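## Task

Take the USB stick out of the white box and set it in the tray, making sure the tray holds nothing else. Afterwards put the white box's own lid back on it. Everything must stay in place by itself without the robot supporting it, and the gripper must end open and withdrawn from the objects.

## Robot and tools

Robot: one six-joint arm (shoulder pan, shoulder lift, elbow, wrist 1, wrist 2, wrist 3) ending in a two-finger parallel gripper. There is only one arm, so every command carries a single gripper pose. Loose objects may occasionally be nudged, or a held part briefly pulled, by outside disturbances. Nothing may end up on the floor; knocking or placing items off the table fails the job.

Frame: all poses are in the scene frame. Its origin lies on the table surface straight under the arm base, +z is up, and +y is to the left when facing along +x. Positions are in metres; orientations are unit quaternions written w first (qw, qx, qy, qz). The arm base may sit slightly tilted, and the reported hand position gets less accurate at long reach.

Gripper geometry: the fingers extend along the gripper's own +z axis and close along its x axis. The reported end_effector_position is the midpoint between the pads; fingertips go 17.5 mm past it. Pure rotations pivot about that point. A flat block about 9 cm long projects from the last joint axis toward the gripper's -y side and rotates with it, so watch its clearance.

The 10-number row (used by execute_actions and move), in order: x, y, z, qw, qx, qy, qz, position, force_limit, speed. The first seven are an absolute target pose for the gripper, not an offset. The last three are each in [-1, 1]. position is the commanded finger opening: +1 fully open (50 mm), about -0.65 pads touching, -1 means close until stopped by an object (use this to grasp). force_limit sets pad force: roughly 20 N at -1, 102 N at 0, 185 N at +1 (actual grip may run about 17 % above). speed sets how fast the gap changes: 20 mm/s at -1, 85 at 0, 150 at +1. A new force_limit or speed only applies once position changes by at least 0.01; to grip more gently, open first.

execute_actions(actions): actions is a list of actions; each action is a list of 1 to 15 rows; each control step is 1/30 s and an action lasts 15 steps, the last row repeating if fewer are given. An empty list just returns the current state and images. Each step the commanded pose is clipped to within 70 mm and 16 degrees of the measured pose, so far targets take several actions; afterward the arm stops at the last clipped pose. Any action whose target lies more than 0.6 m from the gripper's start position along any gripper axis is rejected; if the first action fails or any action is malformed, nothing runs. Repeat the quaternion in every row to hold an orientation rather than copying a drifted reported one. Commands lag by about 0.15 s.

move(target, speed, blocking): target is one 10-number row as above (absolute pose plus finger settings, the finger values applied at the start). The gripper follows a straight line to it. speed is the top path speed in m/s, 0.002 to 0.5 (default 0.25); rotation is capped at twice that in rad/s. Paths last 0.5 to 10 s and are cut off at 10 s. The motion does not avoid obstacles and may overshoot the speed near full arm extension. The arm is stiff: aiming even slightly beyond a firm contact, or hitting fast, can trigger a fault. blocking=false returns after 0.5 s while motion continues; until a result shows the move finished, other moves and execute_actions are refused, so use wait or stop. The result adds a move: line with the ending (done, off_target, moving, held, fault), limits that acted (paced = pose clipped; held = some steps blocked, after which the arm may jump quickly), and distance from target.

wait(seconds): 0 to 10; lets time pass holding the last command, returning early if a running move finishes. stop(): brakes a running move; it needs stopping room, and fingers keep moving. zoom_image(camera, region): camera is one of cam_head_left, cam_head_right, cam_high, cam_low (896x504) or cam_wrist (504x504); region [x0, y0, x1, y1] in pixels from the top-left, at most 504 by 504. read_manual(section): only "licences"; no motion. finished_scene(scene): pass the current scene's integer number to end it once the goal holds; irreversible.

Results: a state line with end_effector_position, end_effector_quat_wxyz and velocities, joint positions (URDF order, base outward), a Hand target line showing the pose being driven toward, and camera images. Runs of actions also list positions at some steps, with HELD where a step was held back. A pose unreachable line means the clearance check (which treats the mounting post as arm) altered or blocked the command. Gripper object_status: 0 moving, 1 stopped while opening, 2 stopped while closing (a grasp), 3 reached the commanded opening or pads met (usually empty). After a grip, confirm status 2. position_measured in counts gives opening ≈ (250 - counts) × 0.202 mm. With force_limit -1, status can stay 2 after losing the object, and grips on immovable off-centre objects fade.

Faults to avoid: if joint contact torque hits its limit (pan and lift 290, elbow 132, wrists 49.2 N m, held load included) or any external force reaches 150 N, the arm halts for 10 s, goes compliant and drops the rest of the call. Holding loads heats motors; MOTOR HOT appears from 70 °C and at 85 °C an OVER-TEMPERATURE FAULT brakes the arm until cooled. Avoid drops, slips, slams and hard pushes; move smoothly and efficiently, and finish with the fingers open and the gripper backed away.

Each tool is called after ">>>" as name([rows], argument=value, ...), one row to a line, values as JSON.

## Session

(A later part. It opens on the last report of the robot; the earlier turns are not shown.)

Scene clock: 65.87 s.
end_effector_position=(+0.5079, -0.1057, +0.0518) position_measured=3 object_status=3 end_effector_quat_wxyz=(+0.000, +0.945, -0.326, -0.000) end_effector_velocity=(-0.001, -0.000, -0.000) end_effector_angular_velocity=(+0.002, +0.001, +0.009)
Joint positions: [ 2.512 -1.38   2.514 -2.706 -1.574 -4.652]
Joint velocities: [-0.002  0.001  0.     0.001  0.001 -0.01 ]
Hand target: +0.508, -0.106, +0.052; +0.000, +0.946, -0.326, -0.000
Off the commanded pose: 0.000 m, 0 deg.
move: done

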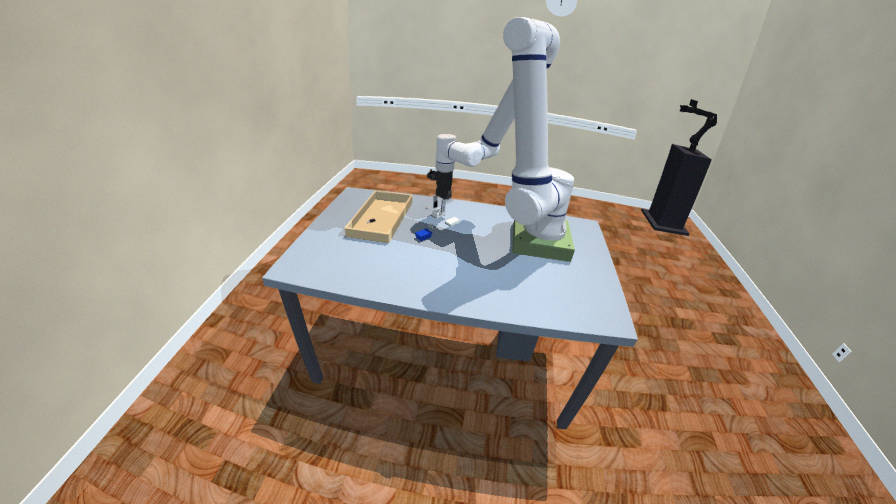

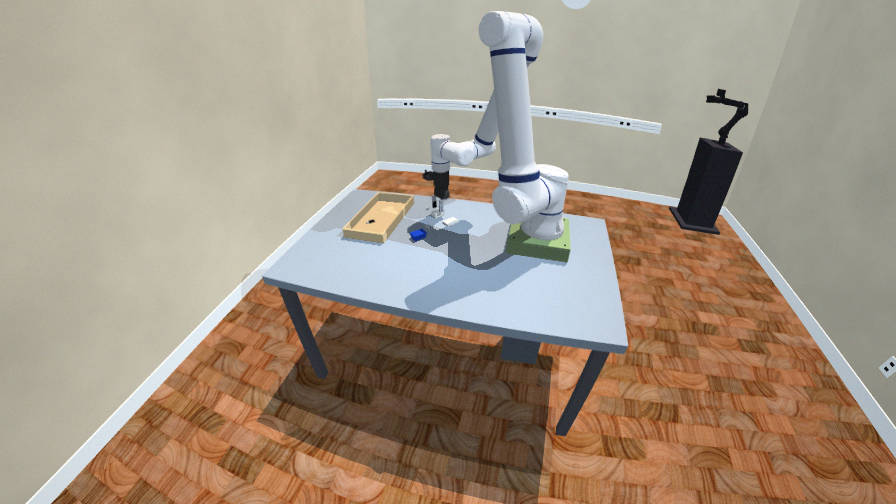

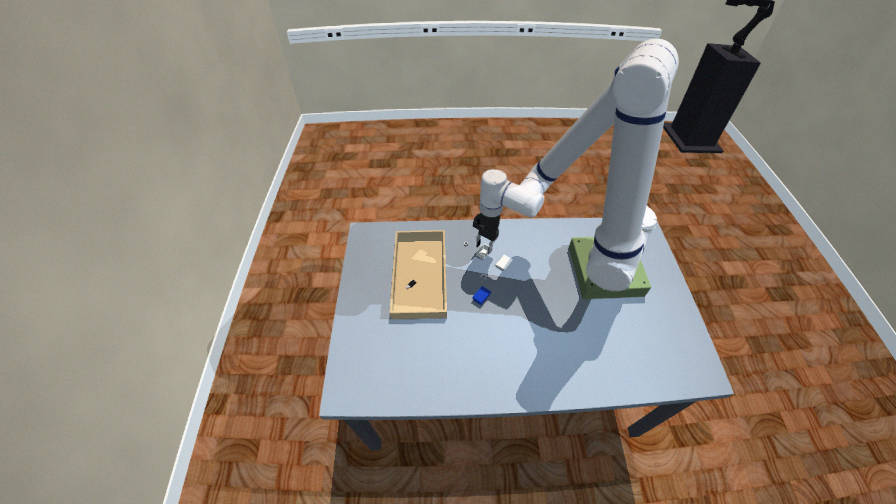

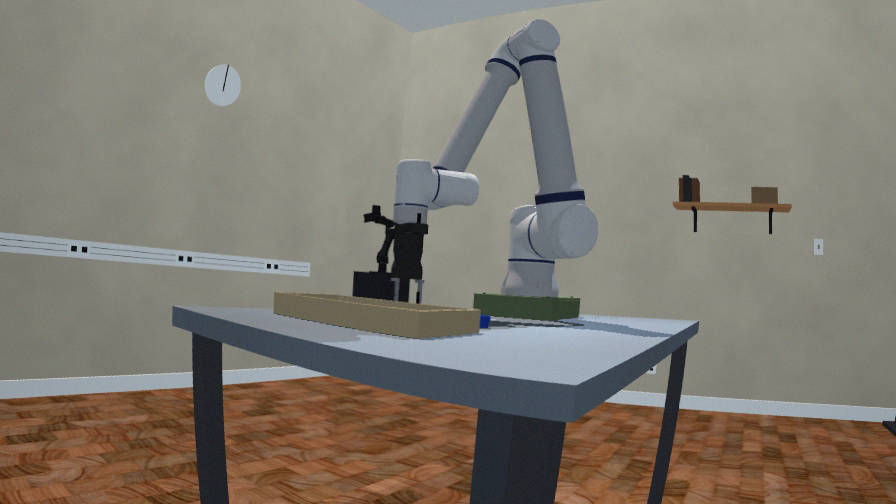

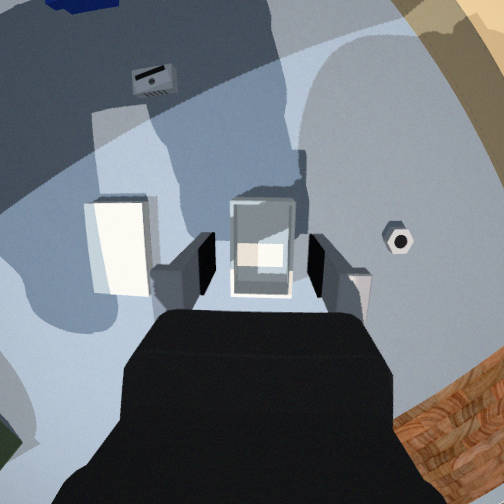

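Box matches. Check the lid.

>>> move(target=[0.43,-0.05,0.052,0,0.9455,-0.3256,0,1,-0.7,-0.5], speed=0.1)

Scene clock: 68.07 s.
end_effector_position=(+0.4304, -0.0499, +0.0516) position_measured=3 object_status=3 end_effector_quat_wxyz=(+0.000, +0.946, -0.326, +0.000) end_effector_velocity=(-0.001, +0.001, +0.001) end_effector_angular_velocity=(-0.000, -0.001, +0.001)
Joint positions: [ 2.517 -1.499  2.676 -2.749 -1.573 -4.649]
Joint velocities: [ 0.001 -0.003  0.002 -0.     0.     0.   ]
Hand target: +0.430, -0.050, +0.052; -0.000, +0.946, -0.326, +0.000
Off the commanded pose: 0.001 m, 0 deg.
move: done

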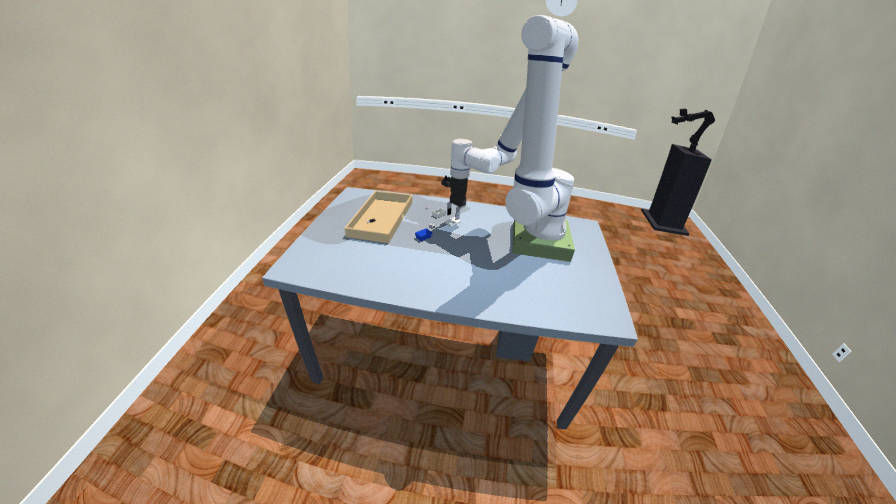

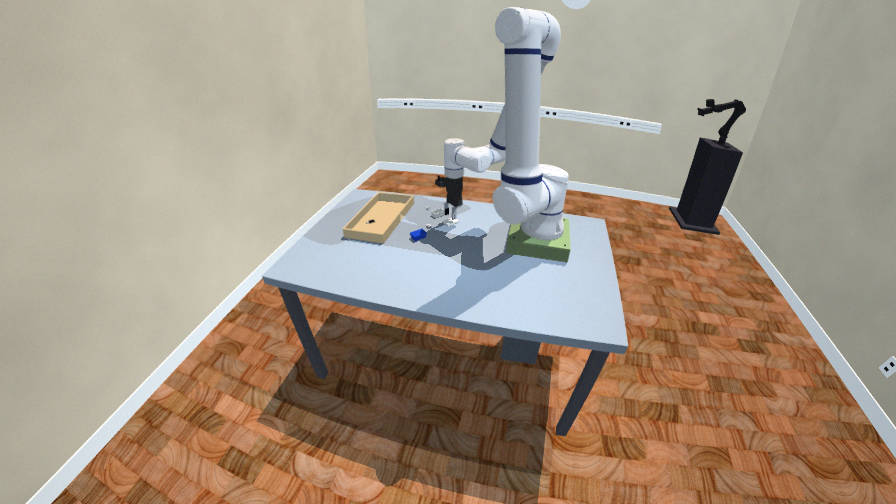

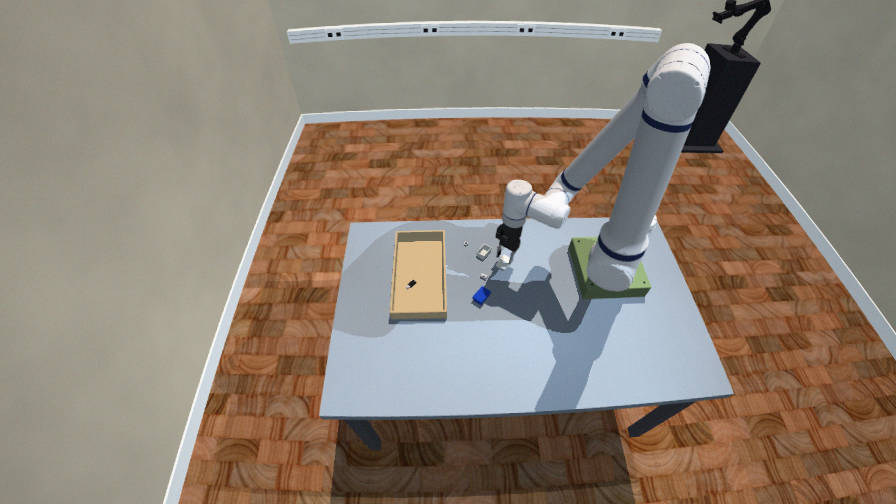

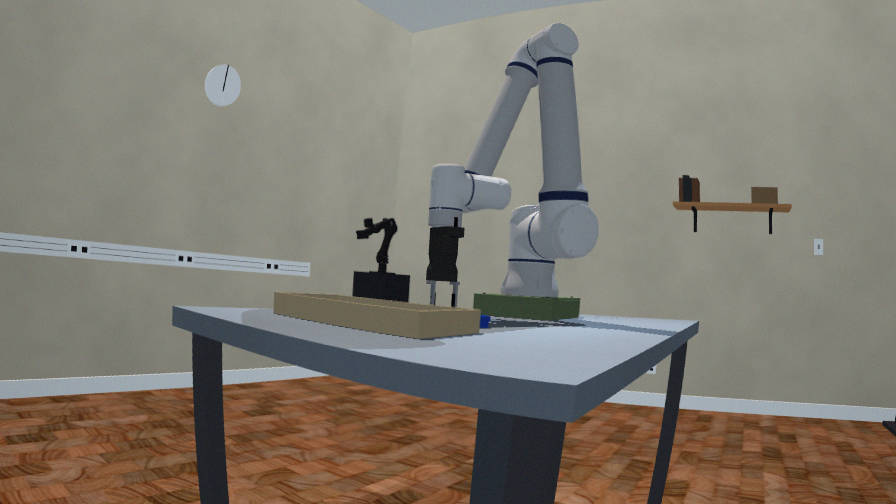

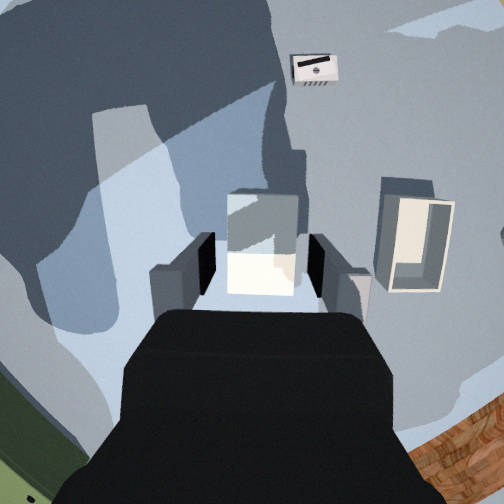

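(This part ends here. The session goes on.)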